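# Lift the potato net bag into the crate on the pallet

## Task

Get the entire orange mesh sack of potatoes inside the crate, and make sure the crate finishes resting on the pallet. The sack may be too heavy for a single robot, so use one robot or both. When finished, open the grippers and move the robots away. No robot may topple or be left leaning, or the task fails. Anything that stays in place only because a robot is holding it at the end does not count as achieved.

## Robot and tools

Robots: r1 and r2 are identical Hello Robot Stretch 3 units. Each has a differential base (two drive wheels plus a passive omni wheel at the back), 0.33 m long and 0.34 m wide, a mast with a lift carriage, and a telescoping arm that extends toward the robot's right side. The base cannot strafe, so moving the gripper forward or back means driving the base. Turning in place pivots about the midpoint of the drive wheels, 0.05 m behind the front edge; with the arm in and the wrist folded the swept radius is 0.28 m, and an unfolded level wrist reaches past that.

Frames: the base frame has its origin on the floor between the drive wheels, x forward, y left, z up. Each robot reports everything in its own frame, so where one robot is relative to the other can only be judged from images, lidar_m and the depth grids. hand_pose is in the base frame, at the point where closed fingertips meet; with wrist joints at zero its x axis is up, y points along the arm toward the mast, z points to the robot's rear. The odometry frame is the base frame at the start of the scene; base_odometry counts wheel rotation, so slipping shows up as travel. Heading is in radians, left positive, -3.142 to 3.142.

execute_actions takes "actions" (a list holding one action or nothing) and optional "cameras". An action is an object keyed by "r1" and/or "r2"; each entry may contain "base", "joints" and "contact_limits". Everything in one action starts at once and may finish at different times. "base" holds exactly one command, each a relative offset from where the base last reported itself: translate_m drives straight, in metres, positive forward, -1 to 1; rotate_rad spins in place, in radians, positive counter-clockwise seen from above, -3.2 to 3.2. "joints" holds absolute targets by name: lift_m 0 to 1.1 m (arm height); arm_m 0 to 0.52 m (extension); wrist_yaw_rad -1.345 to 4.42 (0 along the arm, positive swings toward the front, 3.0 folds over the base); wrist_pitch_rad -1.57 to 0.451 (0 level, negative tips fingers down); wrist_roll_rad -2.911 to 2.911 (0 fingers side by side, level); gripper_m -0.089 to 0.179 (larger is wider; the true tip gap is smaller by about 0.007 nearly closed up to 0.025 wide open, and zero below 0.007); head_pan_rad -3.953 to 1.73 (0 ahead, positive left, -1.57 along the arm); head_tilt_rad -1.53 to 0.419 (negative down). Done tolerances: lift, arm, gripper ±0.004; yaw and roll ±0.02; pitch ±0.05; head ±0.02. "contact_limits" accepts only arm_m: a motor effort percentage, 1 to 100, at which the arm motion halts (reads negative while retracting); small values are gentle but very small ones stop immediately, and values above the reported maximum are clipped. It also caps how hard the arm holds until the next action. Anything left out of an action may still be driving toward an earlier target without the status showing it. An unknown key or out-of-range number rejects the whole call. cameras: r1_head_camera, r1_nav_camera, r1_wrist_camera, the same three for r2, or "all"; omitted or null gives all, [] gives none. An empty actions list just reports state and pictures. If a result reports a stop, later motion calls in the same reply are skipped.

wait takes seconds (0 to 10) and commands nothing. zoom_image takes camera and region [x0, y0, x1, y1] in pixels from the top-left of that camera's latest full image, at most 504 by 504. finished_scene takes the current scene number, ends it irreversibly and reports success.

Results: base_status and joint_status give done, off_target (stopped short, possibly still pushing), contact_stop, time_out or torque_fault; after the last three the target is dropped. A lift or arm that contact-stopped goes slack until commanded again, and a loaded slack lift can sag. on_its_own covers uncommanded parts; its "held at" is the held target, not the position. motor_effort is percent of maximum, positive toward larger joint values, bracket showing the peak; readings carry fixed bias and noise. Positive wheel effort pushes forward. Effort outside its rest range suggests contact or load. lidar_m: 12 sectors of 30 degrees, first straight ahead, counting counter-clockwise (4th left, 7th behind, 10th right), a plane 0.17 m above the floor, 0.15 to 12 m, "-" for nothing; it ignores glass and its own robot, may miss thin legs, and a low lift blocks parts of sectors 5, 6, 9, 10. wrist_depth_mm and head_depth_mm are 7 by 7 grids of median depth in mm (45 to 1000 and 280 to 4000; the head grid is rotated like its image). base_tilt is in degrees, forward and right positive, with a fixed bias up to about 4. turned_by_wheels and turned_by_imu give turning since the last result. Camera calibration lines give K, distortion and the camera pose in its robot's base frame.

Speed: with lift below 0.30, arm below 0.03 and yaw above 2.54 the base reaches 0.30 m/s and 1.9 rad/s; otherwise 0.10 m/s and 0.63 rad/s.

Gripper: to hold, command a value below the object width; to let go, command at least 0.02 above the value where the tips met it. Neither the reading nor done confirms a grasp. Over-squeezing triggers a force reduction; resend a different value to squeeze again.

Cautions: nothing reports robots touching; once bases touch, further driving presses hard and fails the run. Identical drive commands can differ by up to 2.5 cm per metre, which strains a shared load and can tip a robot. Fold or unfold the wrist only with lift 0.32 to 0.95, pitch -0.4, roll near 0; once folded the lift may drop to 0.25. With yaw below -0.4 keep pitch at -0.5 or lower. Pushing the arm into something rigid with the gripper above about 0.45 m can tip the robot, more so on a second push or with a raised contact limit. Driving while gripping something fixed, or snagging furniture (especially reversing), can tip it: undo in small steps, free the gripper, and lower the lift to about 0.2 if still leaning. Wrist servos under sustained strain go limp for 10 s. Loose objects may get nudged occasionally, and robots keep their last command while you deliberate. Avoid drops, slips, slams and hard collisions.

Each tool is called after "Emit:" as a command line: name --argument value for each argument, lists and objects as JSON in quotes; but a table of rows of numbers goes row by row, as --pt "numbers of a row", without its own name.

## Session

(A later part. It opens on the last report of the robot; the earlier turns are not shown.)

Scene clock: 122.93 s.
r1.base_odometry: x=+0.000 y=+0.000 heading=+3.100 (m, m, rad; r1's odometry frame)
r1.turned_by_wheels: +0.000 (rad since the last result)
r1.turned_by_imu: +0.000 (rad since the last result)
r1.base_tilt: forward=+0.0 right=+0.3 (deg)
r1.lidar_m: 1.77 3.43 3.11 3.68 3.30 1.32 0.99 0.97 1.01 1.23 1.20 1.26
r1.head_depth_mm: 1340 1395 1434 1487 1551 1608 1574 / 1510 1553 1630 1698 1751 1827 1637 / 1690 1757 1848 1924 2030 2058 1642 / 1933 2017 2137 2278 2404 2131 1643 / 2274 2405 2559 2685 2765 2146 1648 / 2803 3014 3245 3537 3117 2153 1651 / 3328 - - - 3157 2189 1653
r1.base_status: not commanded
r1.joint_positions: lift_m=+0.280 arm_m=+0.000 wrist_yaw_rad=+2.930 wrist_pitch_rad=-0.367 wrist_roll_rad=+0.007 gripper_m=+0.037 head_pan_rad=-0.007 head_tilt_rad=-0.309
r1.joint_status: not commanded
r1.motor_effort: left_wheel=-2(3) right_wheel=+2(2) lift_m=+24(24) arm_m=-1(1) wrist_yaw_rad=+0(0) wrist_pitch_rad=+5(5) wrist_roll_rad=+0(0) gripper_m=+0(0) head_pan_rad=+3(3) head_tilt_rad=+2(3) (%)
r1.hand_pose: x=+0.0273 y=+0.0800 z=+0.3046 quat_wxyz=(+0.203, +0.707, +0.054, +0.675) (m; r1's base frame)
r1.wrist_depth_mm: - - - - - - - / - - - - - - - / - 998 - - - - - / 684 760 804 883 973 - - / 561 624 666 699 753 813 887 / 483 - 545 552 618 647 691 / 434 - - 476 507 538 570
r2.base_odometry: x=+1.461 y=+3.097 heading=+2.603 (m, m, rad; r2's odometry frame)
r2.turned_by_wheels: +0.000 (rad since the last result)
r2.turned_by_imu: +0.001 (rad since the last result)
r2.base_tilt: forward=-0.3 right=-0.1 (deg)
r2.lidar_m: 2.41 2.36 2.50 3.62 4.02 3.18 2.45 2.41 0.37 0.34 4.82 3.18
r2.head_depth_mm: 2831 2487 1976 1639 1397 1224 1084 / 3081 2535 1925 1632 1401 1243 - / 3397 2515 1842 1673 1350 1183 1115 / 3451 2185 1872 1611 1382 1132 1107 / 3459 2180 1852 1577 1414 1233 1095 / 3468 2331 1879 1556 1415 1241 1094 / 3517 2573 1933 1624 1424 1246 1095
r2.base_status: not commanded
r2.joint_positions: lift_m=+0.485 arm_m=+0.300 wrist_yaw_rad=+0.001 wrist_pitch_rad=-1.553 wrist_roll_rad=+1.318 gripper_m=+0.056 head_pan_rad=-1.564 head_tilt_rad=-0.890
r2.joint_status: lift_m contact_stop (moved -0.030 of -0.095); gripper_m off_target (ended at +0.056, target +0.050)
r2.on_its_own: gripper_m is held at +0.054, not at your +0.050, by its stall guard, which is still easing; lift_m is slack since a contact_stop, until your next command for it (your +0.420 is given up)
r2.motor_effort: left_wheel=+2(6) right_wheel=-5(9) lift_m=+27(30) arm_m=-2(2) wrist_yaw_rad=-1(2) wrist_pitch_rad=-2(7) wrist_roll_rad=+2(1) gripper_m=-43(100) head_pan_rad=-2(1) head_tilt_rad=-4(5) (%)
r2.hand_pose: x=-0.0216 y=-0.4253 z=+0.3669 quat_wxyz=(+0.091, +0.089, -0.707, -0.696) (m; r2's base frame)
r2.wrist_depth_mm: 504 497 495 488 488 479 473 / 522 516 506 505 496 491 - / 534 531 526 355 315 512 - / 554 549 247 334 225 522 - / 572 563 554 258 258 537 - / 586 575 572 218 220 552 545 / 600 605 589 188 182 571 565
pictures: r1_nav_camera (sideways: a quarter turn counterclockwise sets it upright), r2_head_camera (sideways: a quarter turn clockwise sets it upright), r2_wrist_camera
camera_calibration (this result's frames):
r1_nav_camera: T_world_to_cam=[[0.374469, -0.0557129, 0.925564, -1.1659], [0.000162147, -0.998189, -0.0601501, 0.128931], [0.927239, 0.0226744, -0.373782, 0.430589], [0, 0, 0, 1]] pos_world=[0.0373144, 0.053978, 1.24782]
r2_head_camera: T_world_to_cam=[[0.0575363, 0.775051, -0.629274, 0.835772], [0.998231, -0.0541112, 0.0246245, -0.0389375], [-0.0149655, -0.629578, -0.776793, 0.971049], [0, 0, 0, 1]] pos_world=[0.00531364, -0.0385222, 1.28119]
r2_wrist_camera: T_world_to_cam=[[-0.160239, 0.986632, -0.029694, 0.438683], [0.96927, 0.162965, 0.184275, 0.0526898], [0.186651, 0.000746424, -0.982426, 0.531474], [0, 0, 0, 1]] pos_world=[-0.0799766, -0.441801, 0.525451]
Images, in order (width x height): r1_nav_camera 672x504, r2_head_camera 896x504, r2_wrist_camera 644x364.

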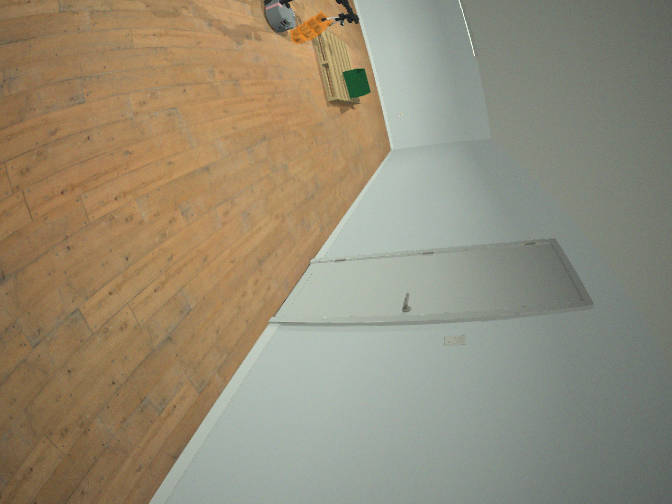

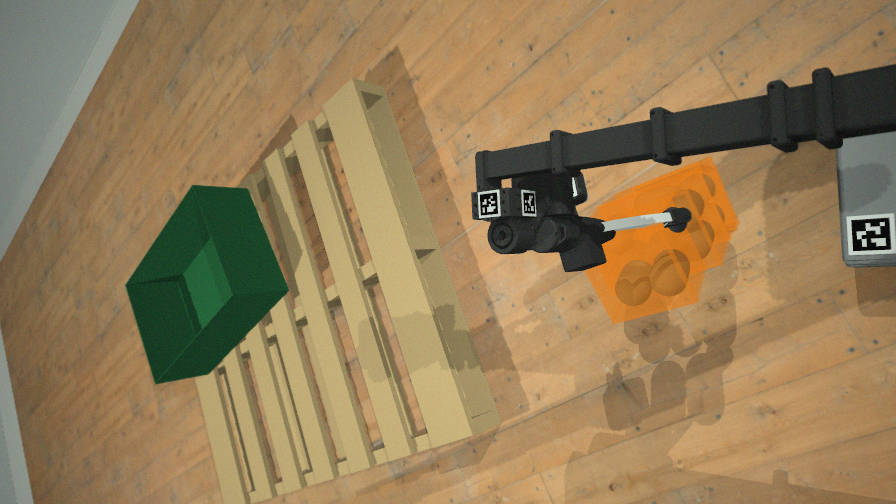

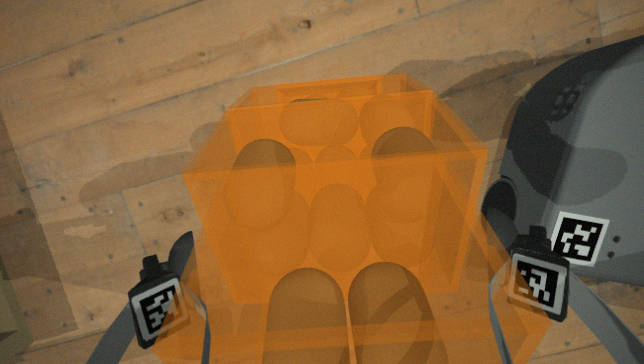

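Emit:
execute_actions --actions '[{"r2":{"base":{"translate_m":0.15},"joints":{"lift_m":0.42,"arm_m":0.36}},"r1":{"base":{"rotate_rad":0.9},"joints":{"wrist_yaw_rad":3.0}}}]' --cameras '["r2_head_camera"]'

Emit:
execute_actions --actions '[{"r2":{"base":{"translate_m":0.13},"joints":{"lift_m":0.3,"arm_m":0.42}},"r1":{"base":{"translate_m":1.0}}}]' --cameras '["r2_head_camera","r1_nav_camera"]'

Scene clock: 145.00 s.
r1.base_odometry: x=+0.000 y=+0.000 heading=-2.283 (m, m, rad; r1's odometry frame)
r1.turned_by_wheels: +0.900 (rad since the last result)
r1.turned_by_imu: +0.905 (rad since the last result)
r1.base_tilt: forward=+0.1 right=+0.3 (deg)
r1.lidar_m: 3.19 3.84 3.57 1.54 1.04 0.96 0.98 1.24 1.20 1.22 1.55 3.36
r1.head_depth_mm: 3742 - - - 3061 2120 1631 / 3731 - - - 3094 2144 1629 / 3679 - - - 3106 2128 1626 / 3653 - - - 3089 2123 1646 / 3641 - - - 3086 2147 1646 / 3596 - - - 3157 2172 1643 / 3516 - - - 3081 2180 1653
r1.base_status: done
r1.joint_positions: lift_m=+0.280 arm_m=+0.000 wrist_yaw_rad=+2.998 wrist_pitch_rad=-0.367 wrist_roll_rad=+0.007 gripper_m=+0.037 head_pan_rad=-0.007 head_tilt_rad=-0.309
r1.joint_status: all done
r1.motor_effort: left_wheel=-2(10) right_wheel=+2(7) lift_m=+24(25) arm_m=-1(1) wrist_yaw_rad=+1(2) wrist_pitch_rad=+5(5) wrist_roll_rad=+0(0) gripper_m=+0(0) head_pan_rad=+3(3) head_tilt_rad=+3(3) (%)
r1.hand_pose: x=+0.0118 y=+0.0828 z=+0.3046 quat_wxyz=(+0.179, +0.705, +0.078, +0.682) (m; r1's base frame)
r1.wrist_depth_mm: 895 - - - - - - / 937 - - - - - - / 879 - - - - - - / 695 - 805 878 980 - - / 566 - 668 711 755 806 906 / 486 - 552 555 609 647 693 / - - - 475 511 536 564
r2.base_odometry: x=+1.333 y=+3.174 heading=+2.603 (m, m, rad; r2's odometry frame)
r2.turned_by_wheels: +0.000 (rad since the last result)
r2.turned_by_imu: +0.004 (rad since the last result)
r2.base_tilt: forward=-0.3 right=+0.0 (deg)
r2.lidar_m: 2.27 2.23 2.36 3.43 4.09 3.34 2.60 2.54 0.38 0.38 4.75 2.98
r2.head_depth_mm: 2922 2510 1972 1637 1400 1219 1079 / 3282 2487 1849 1650 1408 1243 - / 3402 2049 1879 1615 1368 1164 1107 / 3369 2175 1854 1609 1227 1214 1107 / 3482 2159 1891 1577 1402 1232 1092 / 3459 2536 1874 1622 1421 1238 1096 / 3505 2570 2006 1670 1421 1243 1101
r2.base_status: done
r2.joint_positions: lift_m=+0.483 arm_m=+0.360 wrist_yaw_rad=-0.008 wrist_pitch_rad=-1.561 wrist_roll_rad=+1.339 gripper_m=+0.105 head_pan_rad=-1.564 head_tilt_rad=-0.890
r2.joint_status: lift_m contact_stop (moved -0.001 of -0.065); the others done
r2.on_its_own: gripper_m is held at +0.104, not at your +0.050, by its stall guard, which is not easing now; lift_m is slack since a contact_stop, until your next command for it (your +0.420 is given up)
r2.motor_effort: left_wheel=-6(9) right_wheel=+3(6) lift_m=+28(28) arm_m=+5(9) wrist_yaw_rad=+9(9) wrist_pitch_rad=+0(2) wrist_roll_rad=-7(7) gripper_m=-24(27) head_pan_rad=-2(1) head_tilt_rad=-4(4) (%)
r2.hand_pose: x=-0.0214 y=-0.4827 z=+0.3657 quat_wxyz=(+0.080, +0.078, -0.706, -0.700) (m; r2's base frame)
r2.wrist_depth_mm: 495 490 486 481 475 484 476 / 510 506 504 333 293 495 495 / 523 517 516 325 235 502 - / 542 533 529 264 224 520 - / 553 553 548 267 251 537 - / 567 567 562 209 204 557 - / 595 591 580 188 183 567 566
pictures: r2_head_camera (sideways: a quarter turn clockwise sets it upright)
camera_calibration (this result's frames):
r2_head_camera: T_world_to_cam=[[0.0575363, 0.775051, -0.629274, 0.835772], [0.998231, -0.0541112, 0.0246245, -0.0389375], [-0.0149655, -0.629578, -0.776793, 0.971049], [0, 0, 0, 1]] pos_world=[0.00531364, -0.0385222, 1.28119]
Images, in order (width x height): r2_head_camera 896x504.

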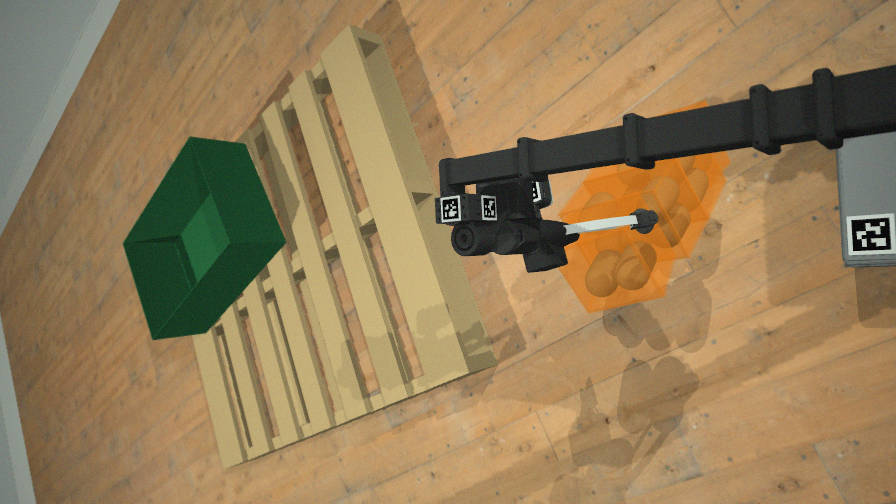

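not run: a stop came earlier in this reply.

Emit:
execute_actions --actions '[{"r2":{"joints":{"gripper_m":0.179,"lift_m":0.52}},"r1":{"base":{"translate_m":1.0}}}]' --cameras '[]'

Emit:
execute_actions --actions '[{"r2":{"joints":{"lift_m":0.75,"arm_m":0.1}},"r1":{"base":{"translate_m":1.0}}}]' --cameras '["r2_head_camera","r1_nav_camera"]'

Scene clock: 152.80 s.
r1.base_odometry: x=-0.654 y=-0.757 heading=-2.283 (m, m, rad; r1's odometry frame)
r1.turned_by_wheels: +0.000 (rad since the last result)
r1.turned_by_imu: +0.008 (rad since the last result)
r1.base_tilt: forward=+0.2 right=+0.3 (deg)
r1.lidar_m: 2.19 3.40 3.17 2.98 2.02 1.88 1.91 1.72 1.61 1.63 2.05 3.59
r1.head_depth_mm: 3698 - - - 3052 2125 1620 / 3732 - - - 3057 2128 1635 / 3722 - - - 3107 2145 1642 / 3613 - - - 2991 2151 1654 / 3623 - - - 2977 2159 1652 / 3619 - - - 3122 2154 1658 / 3628 - - - 3128 2180 1660
r1.base_status: done
r1.joint_positions: lift_m=+0.280 arm_m=+0.000 wrist_yaw_rad=+2.998 wrist_pitch_rad=-0.367 wrist_roll_rad=+0.007 gripper_m=+0.037 head_pan_rad=-0.007 head_tilt_rad=-0.309
r1.joint_status: not commanded
r1.motor_effort: left_wheel=-3(8) right_wheel=+2(8) lift_m=+25(25) arm_m=-1(1) wrist_yaw_rad=+1(2) wrist_pitch_rad=+5(5) wrist_roll_rad=+0(0) gripper_m=+0(0) head_pan_rad=+3(3) head_tilt_rad=+3(3) (%)
r1.hand_pose: x=+0.0116 y=+0.0828 z=+0.3045 quat_wxyz=(+0.179, +0.705, +0.079, +0.682) (m; r1's base frame)
r1.wrist_depth_mm: - - - - - - - / - - - - - - - / 873 - - - - - - / 698 - 802 882 983 - - / 568 - 666 702 754 812 900 / 482 - 550 557 608 652 697 / - - - 478 511 534 570
r2.base_odometry: x=+1.333 y=+3.174 heading=+2.603 (m, m, rad; r2's odometry frame)
r2.turned_by_wheels: +0.000 (rad since the last result)
r2.turned_by_imu: +0.002 (rad since the last result)
r2.base_tilt: forward=-0.3 right=-0.1 (deg)
r2.lidar_m: 2.28 2.23 2.36 3.41 4.07 2.30 2.60 2.54 2.70 1.65 4.75 2.97
r2.head_depth_mm: 2932 2485 1962 1645 1392 1217 1086 / 3215 2488 1846 1643 1395 1248 - / 3351 2055 1885 1611 1389 1228 1118 / 3434 2181 1858 1579 1380 1199 1108 / 3453 2178 1900 1578 1412 1172 1094 / 3473 2545 1864 1624 1424 1172 1095 / 3539 2543 2021 1673 1423 1239 1093
r2.base_status: not commanded
r2.joint_positions: lift_m=+0.519 arm_m=+0.360 wrist_yaw_rad=+0.001 wrist_pitch_rad=-1.554 wrist_roll_rad=+1.322 gripper_m=+0.179 head_pan_rad=-1.564 head_tilt_rad=-0.891
r2.joint_status: all done
r2.motor_effort: left_wheel=-1(7) right_wheel=+0(9) lift_m=+44(64) arm_m=+2(5) wrist_yaw_rad=+0(9) wrist_pitch_rad=-2(11) wrist_roll_rad=+0(7) gripper_m=+0(85) head_pan_rad=-1(2) head_tilt_rad=-3(4) (%)
r2.hand_pose: x=-0.0216 y=-0.4847 z=+0.4013 quat_wxyz=(+0.089, +0.087, -0.707, -0.696) (m; r2's base frame)
r2.wrist_depth_mm: 535 529 522 518 519 509 504 / 550 545 544 531 531 530 520 / 565 565 553 551 544 541 - / 572 578 564 557 567 556 - / 595 591 585 535 576 576 - / 613 608 603 495 591 586 - / 639 638 625 508 609 610 603
pictures: none
No camera images: the call's "cameras" was empty. Leave "cameras" out to get every camera's image.

Scene clock: 157.73 s.
r1.base_odometry: x=-1.308 y=-1.513 heading=-2.284 (m, m, rad; r1's odometry frame)
r1.turned_by_wheels: +0.000 (rad since the last result)
r1.turned_by_imu: +0.008 (rad since the last result)
r1.base_tilt: forward=+0.2 right=+0.5 (deg)
r1.lidar_m: 1.17 2.94 2.75 2.79 2.98 2.80 2.85 2.16 2.00 2.04 2.65 2.70
r1.head_depth_mm: 3418 - - - 2922 2124 1628 / 3466 - - - 2956 2130 1628 / 3583 - - - 2913 2035 1482 / 3631 - - 1281 3108 2057 1435 / 3640 - 1270 1183 2941 1978 1447 / 3580 - - - 3115 2150 1653 / 3620 - - - 3156 2154 1652
r1.base_status: done
r1.joint_positions: lift_m=+0.280 arm_m=+0.000 wrist_yaw_rad=+2.998 wrist_pitch_rad=-0.367 wrist_roll_rad=+0.007 gripper_m=+0.037 head_pan_rad=-0.007 head_tilt_rad=-0.309
r1.joint_status: not commanded
r1.motor_effort: left_wheel=-2(7) right_wheel=+2(8) lift_m=+25(25) arm_m=-1(2) wrist_yaw_rad=+1(2) wrist_pitch_rad=+5(5) wrist_roll_rad=+0(0) gripper_m=+0(0) head_pan_rad=+3(3) head_tilt_rad=+2(3) (%)
r1.hand_pose: x=+0.0116 y=+0.0828 z=+0.3045 quat_wxyz=(+0.179, +0.705, +0.079, +0.682) (m; r1's base frame)
r1.wrist_depth_mm: - - - - - - - / - - - - - - - / 867 - - - - - - / 700 - 808 877 977 - - / 572 - 666 695 753 809 897 / 485 - 545 559 616 644 693 / - - - 473 505 537 570
r2.base_odometry: x=+1.333 y=+3.174 heading=+2.603 (m, m, rad; r2's odometry frame)
r2.turned_by_wheels: +0.000 (rad since the last result)
r2.turned_by_imu: +0.001 (rad since the last result)
r2.base_tilt: forward=-0.3 right=-0.1 (deg)
r2.lidar_m: 2.28 2.23 2.37 3.41 1.40 1.30 2.59 2.54 2.69 1.65 4.74 2.97
r2.head_depth_mm: 2892 2497 1976 1642 1433 - - / 3238 2500 1840 1666 - 1225 1107 / 3380 2051 1867 1619 - 1201 1115 / 3428 2170 1861 1587 1422 1186 1107 / 3451 2174 1901 1586 1416 1172 1092 / 3463 2544 1856 1624 1420 1171 1100 / 3525 2550 1981 1679 1426 1235 1098
r2.base_status: not commanded
r2.joint_positions: lift_m=+0.749 arm_m=+0.100 wrist_yaw_rad=+0.001 wrist_pitch_rad=-1.555 wrist_roll_rad=+1.322 gripper_m=+0.179 head_pan_rad=-1.564 head_tilt_rad=-0.891
r2.joint_status: all done
r2.motor_effort: left_wheel=-2(3) right_wheel=+1(1) lift_m=+44(45) arm_m=-3(2) wrist_yaw_rad=-1(1) wrist_pitch_rad=-1(2) wrist_roll_rad=+0(0) gripper_m=+0(1) head_pan_rad=-1(2) head_tilt_rad=-3(4) (%)
r2.hand_pose: x=-0.0216 y=-0.2249 z=+0.6313 quat_wxyz=(+0.089, +0.087, -0.707, -0.696) (m; r2's base frame)
r2.wrist_depth_mm: 758 760 742 737 726 722 708 / 781 764 758 750 - 722 733 / 805 787 774 774 - - 742 / 809 808 762 805 - - 771 / 839 838 769 818 816 802 796 / 863 845 835 814 827 826 - / 900 887 868 859 859 835 840
pictures: r1_nav_camera (sideways: a quarter turn counterclockwise sets it upright), r2_head_camera (sideways: a quarter turn clockwise sets it upright)
camera_calibration (this result's frames):
r1_nav_camera: T_world_to_cam=[[0.374041, -0.0556993, 0.925738, -1.16613], [0.000218606, -0.99819, -0.0601468, 0.128926], [0.927412, 0.0226998, -0.373352, 0.430028], [0, 0, 0, 1]] pos_world=[0.0373379, 0.0539787, 1.24783]
r2_head_camera: T_world_to_cam=[[0.057534, 0.775408, -0.628834, 0.835199], [0.998231, -0.0541255, 0.0245898, -0.0388922], [-0.0149689, -0.629137, -0.777151, 0.971513], [0, 0, 0, 1]] pos_world=[0.00531354, -0.0385104, 1.28117]
Images, in order (width x height): r1_nav_camera 672x504, r2_head_camera 896x504.

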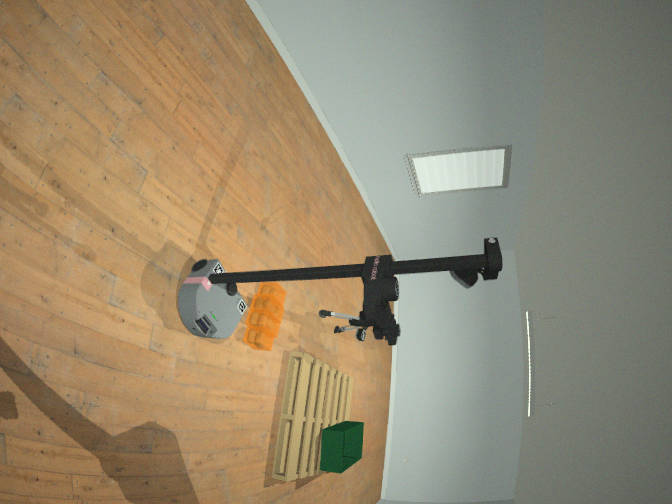

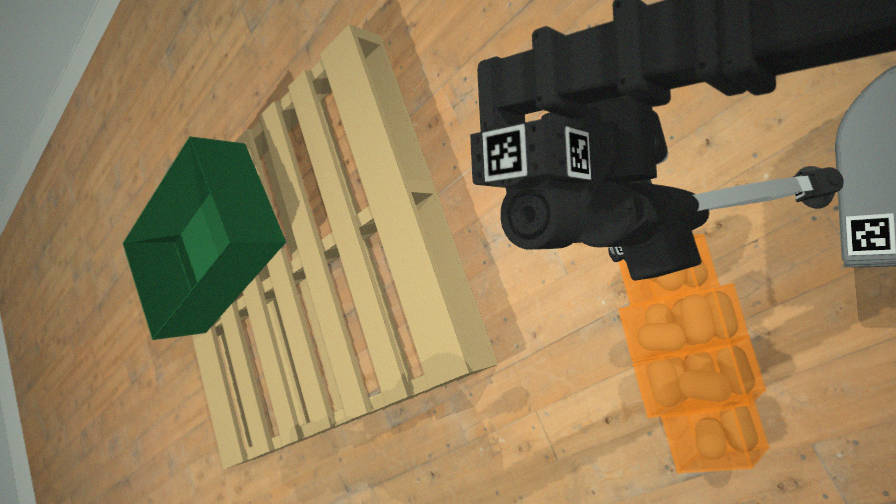

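Emit:
execute_actions --actions '[{"r2":{"base":{"rotate_rad":0.33},"joints":{"lift_m":0.45,"wrist_roll_rad":0,"head_tilt_rad":-1.1}}}]' --cameras '["r2_head_camera","r2_wrist_camera"]'

Scene clock: 186.63 s.
r1.base_odometry: x=-1.308 y=-1.513 heading=-2.284 (m, m, rad; r1's odometry frame)
r1.turned_by_wheels: +0.000 (rad since the last result)
r1.turned_by_imu: +0.001 (rad since the last result)
r1.base_tilt: forward=+0.2 right=+0.3 (deg)
r1.lidar_m: 1.16 2.93 2.75 2.79 2.99 2.80 2.84 2.16 2.01 2.04 2.65 2.70
r1.head_depth_mm: 3415 - - - 2879 2143 1637 / 3473 - - - 2982 2115 1639 / 3571 - - - 2881 1948 1480 / 3637 - - - 1477 1669 1372 / 3630 - - - 2912 2161 1595 / 3545 - - - 3130 2147 1649 / 3616 - - - 3102 2176 1653
r1.base_status: not commanded
r1.joint_positions: lift_m=+0.280 arm_m=+0.000 wrist_yaw_rad=+2.998 wrist_pitch_rad=-0.367 wrist_roll_rad=+0.007 gripper_m=+0.037 head_pan_rad=-0.007 head_tilt_rad=-0.309
r1.joint_status: not commanded
r1.motor_effort: left_wheel=-1(3) right_wheel=+2(2) lift_m=+25(25) arm_m=-1(1) wrist_yaw_rad=+0(1) wrist_pitch_rad=+5(5) wrist_roll_rad=+0(0) gripper_m=+0(0) head_pan_rad=+3(3) head_tilt_rad=+2(3) (%)
r1.hand_pose: x=+0.0116 y=+0.0828 z=+0.3045 quat_wxyz=(+0.179, +0.705, +0.079, +0.682) (m; r1's base frame)
r1.wrist_depth_mm: - - - - - - - / - - - - - - - / 880 - - - - - - / 690 - 795 915 976 - - / 564 - 675 694 747 819 886 / 479 - 547 561 612 641 702 / - - - 475 510 539 571
r2.base_odometry: x=+1.333 y=+3.174 heading=+2.933 (m, m, rad; r2's odometry frame)
r2.turned_by_wheels: +0.330 (rad since the last result)
r2.turned_by_imu: +0.336 (rad since the last result)
r2.base_tilt: forward=-0.3 right=+0.0 (deg)
r2.lidar_m: 2.23 2.26 2.84 4.04 4.07 2.74 2.54 2.56 1.65 2.04 3.67 2.42
r2.head_depth_mm: 1942 1681 1557 1442 1290 1173 1100 / 1865 1744 1537 1439 1304 1183 - / 2006 1746 1540 1438 - - - / 2019 1759 1570 1442 1262 1207 - / 2169 1866 1620 1440 1263 1173 1077 / 2182 1859 1627 1444 1293 1182 1081 / 2192 1862 1622 1444 1298 1174 1077
r2.base_status: done
r2.joint_positions: lift_m=+0.451 arm_m=+0.100 wrist_yaw_rad=+0.001 wrist_pitch_rad=-1.556 wrist_roll_rad=+0.006 gripper_m=+0.179 head_pan_rad=-1.564 head_tilt_rad=-1.086
r2.joint_status: all done
r2.motor_effort: left_wheel=-4(12) right_wheel=+2(4) lift_m=+11(40) arm_m=-2(3) wrist_yaw_rad=+0(1) wrist_pitch_rad=-2(1) wrist_roll_rad=-2(2) gripper_m=-1(0) head_pan_rad=-2(3) head_tilt_rad=-5(20) (%)
r2.hand_pose: x=-0.0216 y=-0.2250 z=+0.3329 quat_wxyz=(+0.502, +0.495, -0.505, -0.498) (m; r2's base frame)
r2.wrist_depth_mm: 469 463 414 407 453 452 446 / 484 474 475 470 468 464 459 / 493 490 494 485 481 473 472 / 513 514 499 497 494 488 480 / 526 523 517 - - 500 498 / 538 527 531 - - - - / 562 551 550 - - - 530
pictures: r2_head_camera (sideways: a quarter turn clockwise sets it upright), r2_wrist_camera
camera_calibration (this result's frames):
r2_head_camera: T_world_to_cam=[[0.0567638, 0.882813, -0.466282, 0.62344], [0.998257, -0.0577324, 0.0122199, -0.0227834], [-0.0161318, -0.466164, -0.884551, 1.11113], [0, 0, 0, 1]] pos_world=[0.00527947, -0.0337266, 1.27383]
r2_wrist_camera: T_world_to_cam=[[-0.995038, 0.0985075, -0.0140107, 0.0169413], [0.0946038, 0.980281, 0.173491, 0.194898], [0.0308246, 0.171304, -0.984736, 0.533714], [0, 0, 0, 1]] pos_world=[-0.0180324, -0.284151, 0.491992]
Images, in order (width x height): r2_head_camera 896x504, r2_wrist_camera 644x364.

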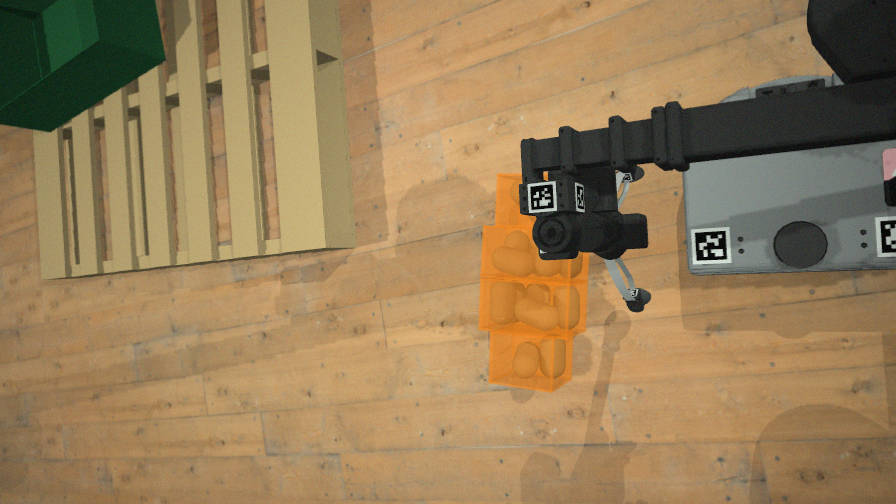

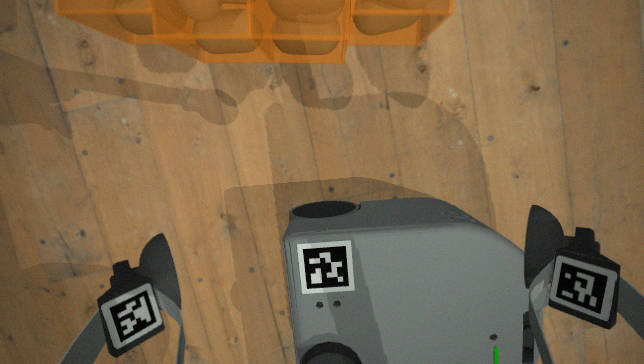

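Emit:
execute_actions --actions '[{"r2":{"base":{"translate_m":-0.08},"joints":{"wrist_roll_rad":1.57,"arm_m":0.345,"lift_m":0.3}}}]' --cameras '["r2_wrist_camera"]'

Scene clock: 196.23 s.
r1.base_odometry: x=-1.308 y=-1.513 heading=-2.284 (m, m, rad; r1's odometry frame)
r1.turned_by_wheels: +0.000 (rad since the last result)
r1.turned_by_imu: +0.001 (rad since the last result)
r1.base_tilt: forward=+0.0 right=+0.4 (deg)
r1.lidar_m: 1.13 2.93 2.74 2.79 2.98 2.80 2.84 2.17 2.01 2.04 2.64 2.70
r1.head_depth_mm: 3459 - - - 2923 2101 1645 / 3430 - - - 2879 2127 1569 / 3553 - - - 3091 1286 1432 / 3646 - 1195 - 2774 1264 1372 / 3586 - - - 3111 2162 1642 / 3622 - - - 3150 2146 1655 / 3527 - - - 3114 2157 1659
r1.base_status: not commanded
r1.joint_positions: lift_m=+0.280 arm_m=+0.000 wrist_yaw_rad=+2.998 wrist_pitch_rad=-0.367 wrist_roll_rad=+0.007 gripper_m=+0.037 head_pan_rad=-0.007 head_tilt_rad=-0.309
r1.joint_status: not commanded
r1.motor_effort: left_wheel=-3(3) right_wheel=+2(2) lift_m=+26(25) arm_m=-1(1) wrist_yaw_rad=+2(1) wrist_pitch_rad=+5(5) wrist_roll_rad=+0(0) gripper_m=+0(0) head_pan_rad=+3(3) head_tilt_rad=+3(2) (%)
r1.hand_pose: x=+0.0116 y=+0.0828 z=+0.3045 quat_wxyz=(+0.179, +0.705, +0.079, +0.682) (m; r1's base frame)
r1.wrist_depth_mm: - - - - - - - / - - - - - - - / 880 - - - - - - / 694 - 799 879 989 - - / 575 - 669 692 744 805 901 / 481 - 542 553 615 637 688 / - - - 476 510 539 565
r2.base_odometry: x=+1.411 y=+3.157 heading=+2.933 (m, m, rad; r2's odometry frame)
r2.turned_by_wheels: +0.000 (rad since the last result)
r2.turned_by_imu: +0.001 (rad since the last result)
r2.base_tilt: forward=-0.3 right=+0.0 (deg)
r2.lidar_m: 2.31 2.33 2.94 4.02 4.04 2.65 2.46 2.50 1.62 1.86 3.79 2.50
r2.head_depth_mm: 1910 1695 1568 1437 1287 1173 1095 / 1819 1702 1547 1440 1287 1190 - / 2004 1739 1540 1439 1289 - - / 1963 1741 1526 1463 1257 1205 - / 2191 1872 1642 1437 1246 1185 1075 / 2184 1854 1620 1451 1280 1178 1077 / 2171 1872 1639 1447 1294 1178 1079
r2.base_status: done
r2.joint_positions: lift_m=+0.301 arm_m=+0.345 wrist_yaw_rad=+0.001 wrist_pitch_rad=-1.556 wrist_roll_rad=+1.565 gripper_m=+0.179 head_pan_rad=-1.564 head_tilt_rad=-1.086
r2.joint_status: all done
r2.motor_effort: left_wheel=-4(11) right_wheel=+2(3) lift_m=+11(12) arm_m=+4(4) wrist_yaw_rad=+0(1) wrist_pitch_rad=-1(1) wrist_roll_rad=+2(4) gripper_m=+0(0) head_pan_rad=-1(2) head_tilt_rad=-6(6) (%)
r2.hand_pose: x=-0.0216 y=-0.4691 z=+0.1829 quat_wxyz=(+0.003, +0.002, -0.712, -0.702) (m; r2's base frame)
r2.wrist_depth_mm: 326 325 321 317 315 311 311 / 338 332 330 325 324 320 320 / 346 344 339 334 332 333 327 / 356 353 347 249 339 340 337 / 368 361 360 315 350 348 347 / 377 371 369 302 304 363 - / 388 388 380 262 369 373 368
pictures: r2_wrist_camera
camera_calibration (this result's frames):
r2_wrist_camera: T_world_to_cam=[[0.0865084, 0.995875, -0.0273672, 0.485691], [0.9789, -0.0798652, 0.188085, -0.0207146], [0.185124, -0.0430607, -0.981771, 0.330046], [0, 0, 0, 1]] pos_world=[-0.0828383, -0.47113, 0.341218]
Images, in order (width x height): r2_wrist_camera 644x364.

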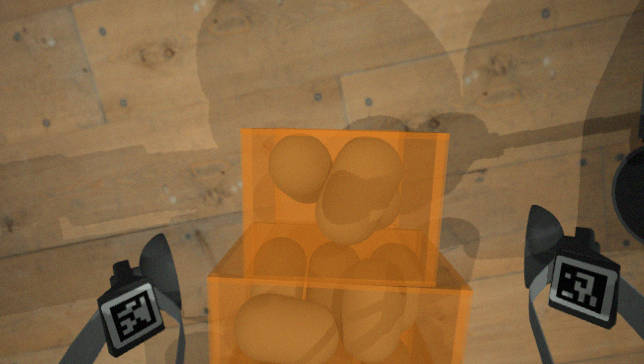

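Emit:
execute_actions --actions '[{"r2":{"base":{"translate_m":-0.02},"joints":{"lift_m":0.2}}}]' --cameras '[]'

Emit:
execute_actions --actions '[{"r2":{"joints":{"gripper_m":0.06}}}]' --cameras '[]'

Emit:
execute_actions --actions '[{"r2":{"joints":{"lift_m":0.27}}}]' --cameras '[]'

Emit:
execute_actions --actions '[{"r2":{"base":{"translate_m":-0.59}}}]' --cameras '["r2_wrist_camera","r2_head_camera"]'

Scene clock: 203.17 s.
r1.base_odometry: x=-1.308 y=-1.513 heading=-2.284 (m, m, rad; r1's odometry frame)
r1.turned_by_wheels: +0.000 (rad since the last result)
r1.turned_by_imu: +0.001 (rad since the last result)
r1.base_tilt: forward=+0.1 right=+0.5 (deg)
r1.lidar_m: 1.12 2.93 2.74 2.80 2.98 2.79 2.84 2.17 2.01 2.04 2.65 2.70
r1.head_depth_mm: 3455 - - - 2860 2129 1640 / 3412 - - - 2968 2057 1530 / 3554 - - - 3116 1566 1347 / 3641 - 1224 - 2767 1905 1354 / 3666 - - - 3126 2155 1643 / 3600 - - - 3156 2161 1643 / 3582 - - - 3164 2168 1668
r1.base_status: not commanded
r1.joint_positions: lift_m=+0.280 arm_m=+0.000 wrist_yaw_rad=+2.998 wrist_pitch_rad=-0.367 wrist_roll_rad=+0.007 gripper_m=+0.037 head_pan_rad=-0.007 head_tilt_rad=-0.309
r1.joint_status: not commanded
r1.motor_effort: left_wheel=-3(3) right_wheel=+2(2) lift_m=+26(25) arm_m=-1(1) wrist_yaw_rad=+1(2) wrist_pitch_rad=+5(5) wrist_roll_rad=+0(0) gripper_m=+0(0) head_pan_rad=+3(4) head_tilt_rad=+3(3) (%)
r1.hand_pose: x=+0.0116 y=+0.0828 z=+0.3045 quat_wxyz=(+0.179, +0.705, +0.079, +0.682) (m; r1's base frame)
r1.wrist_depth_mm: - - - - - - - / - - - - - - - / 880 - - - - - - / 700 - 810 881 999 - - / 570 - 666 697 753 811 883 / 482 - 547 557 605 642 696 / - - - 477 517 533 567
r2.base_odometry: x=+1.430 y=+3.153 heading=+2.933 (m, m, rad; r2's odometry frame)
r2.turned_by_wheels: +0.000 (rad since the last result)
r2.turned_by_imu: +0.001 (rad since the last result)
r2.base_tilt: forward=-0.2 right=-0.1 (deg)
r2.lidar_m: 2.33 2.35 2.97 4.02 4.03 2.63 2.44 2.47 1.62 1.81 3.83 2.52
r2.head_depth_mm: 1901 1706 1570 1428 1285 1174 1102 / 1834 1674 1541 1436 1303 1188 - / 1991 1750 1534 1466 1292 - - / 1991 1731 1536 1462 1276 1205 - / 2123 1836 1637 1438 1245 1175 1084 / 2206 1866 1618 1452 1270 1177 1075 / 2178 1867 1624 1451 1299 1175 1082
r2.base_status: done
r2.joint_positions: lift_m=+0.201 arm_m=+0.345 wrist_yaw_rad=+0.001 wrist_pitch_rad=-1.558 wrist_roll_rad=+1.565 gripper_m=+0.179 head_pan_rad=-1.564 head_tilt_rad=-1.086
r2.joint_status: all done
r2.motor_effort: left_wheel=-3(10) right_wheel=+2(4) lift_m=+9(11) arm_m=+4(4) wrist_yaw_rad=-1(0) wrist_pitch_rad=-1(1) wrist_roll_rad=+2(2) gripper_m=-1(0) head_pan_rad=-2(2) head_tilt_rad=-6(5) (%)
r2.hand_pose: x=-0.0216 y=-0.4686 z=+0.0830 quat_wxyz=(+0.003, +0.002, -0.711, -0.703) (m; r2's base frame)
r2.wrist_depth_mm: 233 230 228 226 223 223 220 / 237 237 235 231 230 228 226 / 245 242 241 240 236 234 232 / 252 249 246 242 240 240 239 / 260 257 254 153 134 249 245 / 267 264 262 154 140 256 - / 276 276 228 212 211 264 262
pictures: none
No camera images: the call's "cameras" was empty. Leave "cameras" out to get every camera's image.

Scene clock: 205.07 s.
r1.base_odometry: x=-1.308 y=-1.513 heading=-2.284 (m, m, rad; r1's odometry frame)
r1.turned_by_wheels: +0.000 (rad since the last result)
r1.turned_by_imu: +0.000 (rad since the last result)
r1.base_tilt: forward=+0.1 right=+0.2 (deg)
r1.lidar_m: 1.12 2.92 2.74 2.78 2.98 2.79 2.84 2.17 2.01 2.05 2.64 2.69
r1.head_depth_mm: 3431 - - - 2876 2133 1635 / 3439 - - - 2962 2040 1538 / 3636 - - - 3079 1579 1345 / 3666 - 1216 - 2748 1905 1354 / 3626 - - - 3120 2171 1647 / 3579 - - - 3127 2172 1656 / 3562 - - - 3191 2185 1660
r1.base_status: not commanded
r1.joint_positions: lift_m=+0.280 arm_m=+0.000 wrist_yaw_rad=+2.998 wrist_pitch_rad=-0.367 wrist_roll_rad=+0.007 gripper_m=+0.037 head_pan_rad=-0.007 head_tilt_rad=-0.309
r1.joint_status: not commanded
r1.motor_effort: left_wheel=-3(2) right_wheel=+2(2) lift_m=+25(25) arm_m=-1(1) wrist_yaw_rad=+0(0) wrist_pitch_rad=+5(5) wrist_roll_rad=+0(0) gripper_m=+0(0) head_pan_rad=+3(4) head_tilt_rad=+3(3) (%)
r1.hand_pose: x=+0.0116 y=+0.0828 z=+0.3045 quat_wxyz=(+0.179, +0.705, +0.079, +0.682) (m; r1's base frame)
r1.wrist_depth_mm: - - - - - - - / - - - - - - - / 862 - - - - - - / 693 - 812 881 972 - - / 577 - 666 699 754 804 874 / 489 - 543 552 614 647 694 / - - - 482 513 530 572
r2.base_odometry: x=+1.430 y=+3.153 heading=+2.933 (m, m, rad; r2's odometry frame)
r2.turned_by_wheels: +0.000 (rad since the last result)
r2.turned_by_imu: +0.000 (rad since the last result)
r2.base_tilt: forward=-0.3 right=-0.1 (deg)
r2.lidar_m: 2.33 2.36 2.96 4.02 4.03 2.61 2.44 2.46 1.62 1.81 3.83 2.52
r2.head_depth_mm: 1890 1701 1562 1436 1287 1176 1099 / 1838 1666 1532 1435 1292 1199 - / 2002 1758 1543 1454 1286 - - / 2025 1750 1538 1467 1265 1211 - / 2132 1807 1632 1447 1244 1173 1081 / 2189 1855 1631 1437 1262 1177 1075 / 2164 1852 1637 1446 1292 1183 1078
r2.base_status: not commanded
r2.joint_positions: lift_m=+0.201 arm_m=+0.345 wrist_yaw_rad=+0.001 wrist_pitch_rad=-1.561 wrist_roll_rad=+1.568 gripper_m=+0.062 head_pan_rad=-1.564 head_tilt_rad=-1.087
r2.joint_status: all done
r2.motor_effort: left_wheel=-4(5) right_wheel=+3(3) lift_m=+9(9) arm_m=+2(4) wrist_yaw_rad=-1(0) wrist_pitch_rad=+0(1) wrist_roll_rad=+1(2) gripper_m=-40(100) head_pan_rad=-3(1) head_tilt_rad=-5(5) (%)
r2.hand_pose: x=-0.0216 y=-0.4680 z=+0.0831 quat_wxyz=(+0.002, +0.001, -0.710, -0.704) (m; r2's base frame)
r2.wrist_depth_mm: 232 231 229 227 225 223 221 / 240 238 236 233 232 229 227 / 246 245 242 241 238 235 234 / 254 252 248 244 241 243 241 / 262 259 254 155 135 250 247 / 269 268 264 156 142 258 254 / 278 279 226 213 215 265 264
pictures: none
No camera images: the call's "cameras" was empty. Leave "cameras" out to get every camera's image.

Scene clock: 206.53 s.
r1.base_odometry: x=-1.308 y=-1.513 heading=-2.284 (m, m, rad; r1's odometry frame)
r1.turned_by_wheels: +0.000 (rad since the last result)
r1.turned_by_imu: +0.000 (rad since the last result)
r1.base_tilt: forward=+0.3 right=+0.4 (deg)
r1.lidar_m: 1.12 2.93 2.73 2.79 2.98 2.80 2.84 2.17 2.00 2.04 2.64 2.70
r1.head_depth_mm: 3436 - - - 2877 2136 1629 / 3448 - - - 3007 2053 1578 / 3569 - - - 3092 1270 1442 / 3607 - 1219 - 2755 1909 1360 / 3630 - - - 3132 2148 1642 / 3612 - - - 3153 2164 1659 / 3573 - - - 3109 2162 1657
r1.base_status: not commanded
r1.joint_positions: lift_m=+0.280 arm_m=+0.000 wrist_yaw_rad=+2.998 wrist_pitch_rad=-0.367 wrist_roll_rad=+0.007 gripper_m=+0.037 head_pan_rad=-0.007 head_tilt_rad=-0.309
r1.joint_status: not commanded
r1.motor_effort: left_wheel=-3(2) right_wheel=+2(2) lift_m=+25(25) arm_m=-1(1) wrist_yaw_rad=+2(2) wrist_pitch_rad=+5(5) wrist_roll_rad=+0(0) gripper_m=+0(0) head_pan_rad=+3(3) head_tilt_rad=+3(3) (%)
r1.hand_pose: x=+0.0116 y=+0.0828 z=+0.3045 quat_wxyz=(+0.179, +0.705, +0.079, +0.682) (m; r1's base frame)
r1.wrist_depth_mm: - - - - - - - / - - - - - - - / 877 - - - - - - / 697 - 816 900 974 - - / 578 - 662 699 753 824 885 / 481 - 548 564 617 639 683 / - - - 477 512 537 569
r2.base_odometry: x=+1.430 y=+3.153 heading=+2.933 (m, m, rad; r2's odometry frame)
r2.turned_by_wheels: +0.000 (rad since the last result)
r2.turned_by_imu: +0.001 (rad since the last result)
r2.base_tilt: forward=-0.3 right=+0.0 (deg)
r2.lidar_m: 2.33 2.35 2.96 4.01 4.01 2.63 2.44 2.47 1.62 0.43 3.84 2.52
r2.head_depth_mm: 1913 1702 1549 1431 1292 1168 1098 / 1833 1665 1537 1438 1282 1199 - / 2003 1737 1535 1459 1291 - - / 2013 1761 1524 1475 1258 1211 - / 2133 1817 1629 1445 1244 1172 1076 / 2164 1864 1631 1430 1274 1178 1077 / 2196 1854 1624 1445 1304 1179 1080
r2.base_status: not commanded
r2.joint_positions: lift_m=+0.269 arm_m=+0.345 wrist_yaw_rad=-0.003 wrist_pitch_rad=-1.546 wrist_roll_rad=+1.573 gripper_m=+0.072 head_pan_rad=-1.564 head_tilt_rad=-1.087
r2.joint_status: all done
r2.on_its_own: gripper_m is held at +0.072, not at your +0.060, by its stall guard, which is still easing
r2.motor_effort: left_wheel=+2(5) right_wheel=-4(8) lift_m=+55(55) arm_m=+2(2) wrist_yaw_rad=+3(3) wrist_pitch_rad=-4(4) wrist_roll_rad=-1(1) gripper_m=-10(39) head_pan_rad=-2(1) head_tilt_rad=-5(5) (%)
r2.hand_pose: x=-0.0215 y=-0.4717 z=+0.1506 quat_wxyz=(-0.002, -0.002, -0.715, -0.699) (m; r2's base frame)
r2.wrist_depth_mm: 298 294 290 287 286 281 277 / 305 302 299 294 292 287 285 / 313 310 309 303 298 296 294 / 322 319 313 165 192 305 302 / 335 328 322 155 139 313 309 / 347 341 243 159 139 325 318 / 355 354 342 231 202 333 331
pictures: none
No camera images: the call's "cameras" was empty. Leave "cameras" out to get every camera's image.

Scene clock: 213.47 s.
r1.base_odometry: x=-1.308 y=-1.513 heading=-2.284 (m, m, rad; r1's odometry frame)
r1.turned_by_wheels: +0.000 (rad since the last result)
r1.turned_by_imu: +0.001 (rad since the last result)
r1.base_tilt: forward=+0.2 right=+0.2 (deg)
r1.lidar_m: 4.28 2.92 2.75 2.79 2.98 2.79 2.84 2.17 2.01 2.03 2.64 1.01
r1.head_depth_mm: 3424 - - - 2889 2115 1629 / 3499 - - - 2956 2127 1641 / 3537 - - - 3073 2140 1636 / 3623 - - - 3110 2148 1652 / 3585 - - - 3121 2155 1645 / 3643 - - - 3140 2164 1647 / 3675 - - - 3176 2167 1663
r1.base_status: not commanded
r1.joint_positions: lift_m=+0.280 arm_m=+0.000 wrist_yaw_rad=+2.998 wrist_pitch_rad=-0.367 wrist_roll_rad=+0.007 gripper_m=+0.037 head_pan_rad=-0.007 head_tilt_rad=-0.309
r1.joint_status: not commanded
r1.motor_effort: left_wheel=-3(2) right_wheel=+2(2) lift_m=+25(25) arm_m=-1(1) wrist_yaw_rad=+1(1) wrist_pitch_rad=+5(5) wrist_roll_rad=+0(0) gripper_m=+0(0) head_pan_rad=+3(3) head_tilt_rad=+3(2) (%)
r1.hand_pose: x=+0.0116 y=+0.0828 z=+0.3045 quat_wxyz=(+0.179, +0.705, +0.079, +0.682) (m; r1's base frame)
r1.wrist_depth_mm: - - - - - - - / - - - - - - - / 892 - - - - - - / 688 - 808 891 973 - - / 565 - 655 712 749 818 886 / 486 - 540 557 615 639 700 / - - - 475 510 540 570
r2.base_odometry: x=+2.008 y=+3.031 heading=+2.933 (m, m, rad; r2's odometry frame)
r2.turned_by_wheels: +0.000 (rad since the last result)
r2.turned_by_imu: +0.002 (rad since the last result)
r2.base_tilt: forward=-0.3 right=-0.1 (deg)
r2.lidar_m: 2.92 2.94 3.71 1.12 3.02 1.99 1.86 1.88 2.36 0.43 4.78 3.17
r2.head_depth_mm: 2148 1850 1616 1429 1287 1174 1103 / 2143 1845 1562 1430 1288 1188 - / 1894 1689 1567 1462 1298 - - / 1917 1689 1538 1476 1246 1211 - / 1886 1677 1547 1442 1247 1175 1083 / 1965 1733 1539 1450 1279 1184 1079 / 2098 1768 1553 1449 1298 1176 1078
r2.base_status: done
r2.joint_positions: lift_m=+0.269 arm_m=+0.345 wrist_yaw_rad=-0.003 wrist_pitch_rad=-1.547 wrist_roll_rad=+1.573 gripper_m=+0.107 head_pan_rad=-1.564 head_tilt_rad=-1.087
r2.joint_status: not commanded
r2.on_its_own: gripper_m is held at +0.106, not at your +0.060, by its stall guard, which is not easing now
r2.motor_effort: left_wheel=+3(5) right_wheel=-4(9) lift_m=+56(55) arm_m=+2(2) wrist_yaw_rad=+3(2) wrist_pitch_rad=-4(4) wrist_roll_rad=-1(1) gripper_m=-21(34) head_pan_rad=-2(2) head_tilt_rad=-5(5) (%)
r2.hand_pose: x=-0.0215 y=-0.4717 z=+0.1506 quat_wxyz=(-0.001, -0.002, -0.715, -0.699) (m; r2's base frame)
r2.wrist_depth_mm: 296 293 291 287 285 280 278 / 304 300 300 294 292 289 286 / 313 309 306 303 300 296 295 / 322 319 314 163 191 306 302 / 333 329 324 154 138 313 309 / 344 340 242 161 141 325 318 / 356 351 345 235 198 333 331
pictures: r2_head_camera (sideways: a quarter turn clockwise sets it upright), r2_wrist_camera
camera_calibration (this result's frames):
r2_head_camera: T_world_to_cam=[[0.0567611, 0.883216, -0.46552, 0.622446], [0.998257, -0.0577432, 0.0121638, -0.0227104], [-0.0161373, -0.465399, -0.884954, 1.11166], [0, 0, 0, 1]] pos_world=[0.00527929, -0.0337023, 1.2738]
r2_wrist_camera: T_world_to_cam=[[0.0977657, 0.994529, -0.0368048, 0.488374], [0.977919, -0.0891376, 0.189023, -0.0194415], [0.184708, -0.054472, -0.981283, 0.292731], [0, 0, 0, 1]] pos_world=[-0.0828037, -0.471489, 0.308901]
Images, in order (width x height): r2_head_camera 896x504, r2_wrist_camera 644x364.

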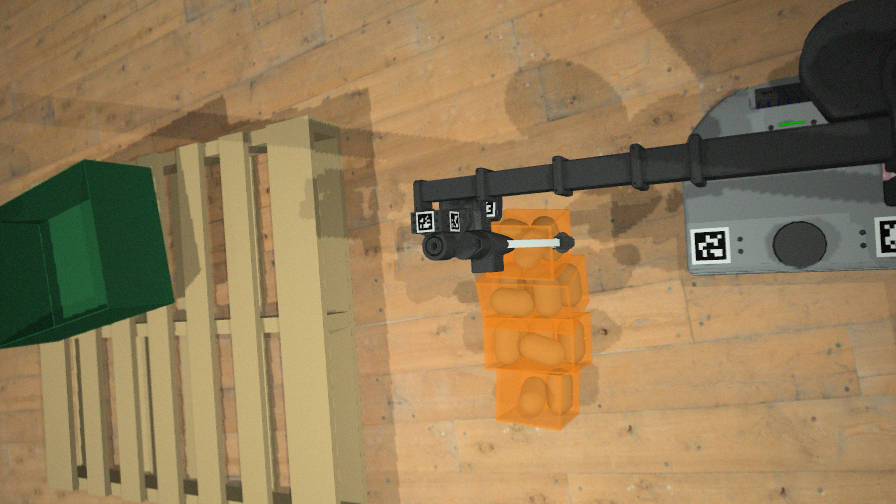

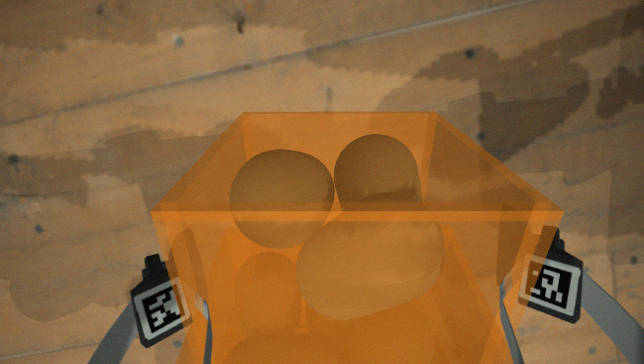

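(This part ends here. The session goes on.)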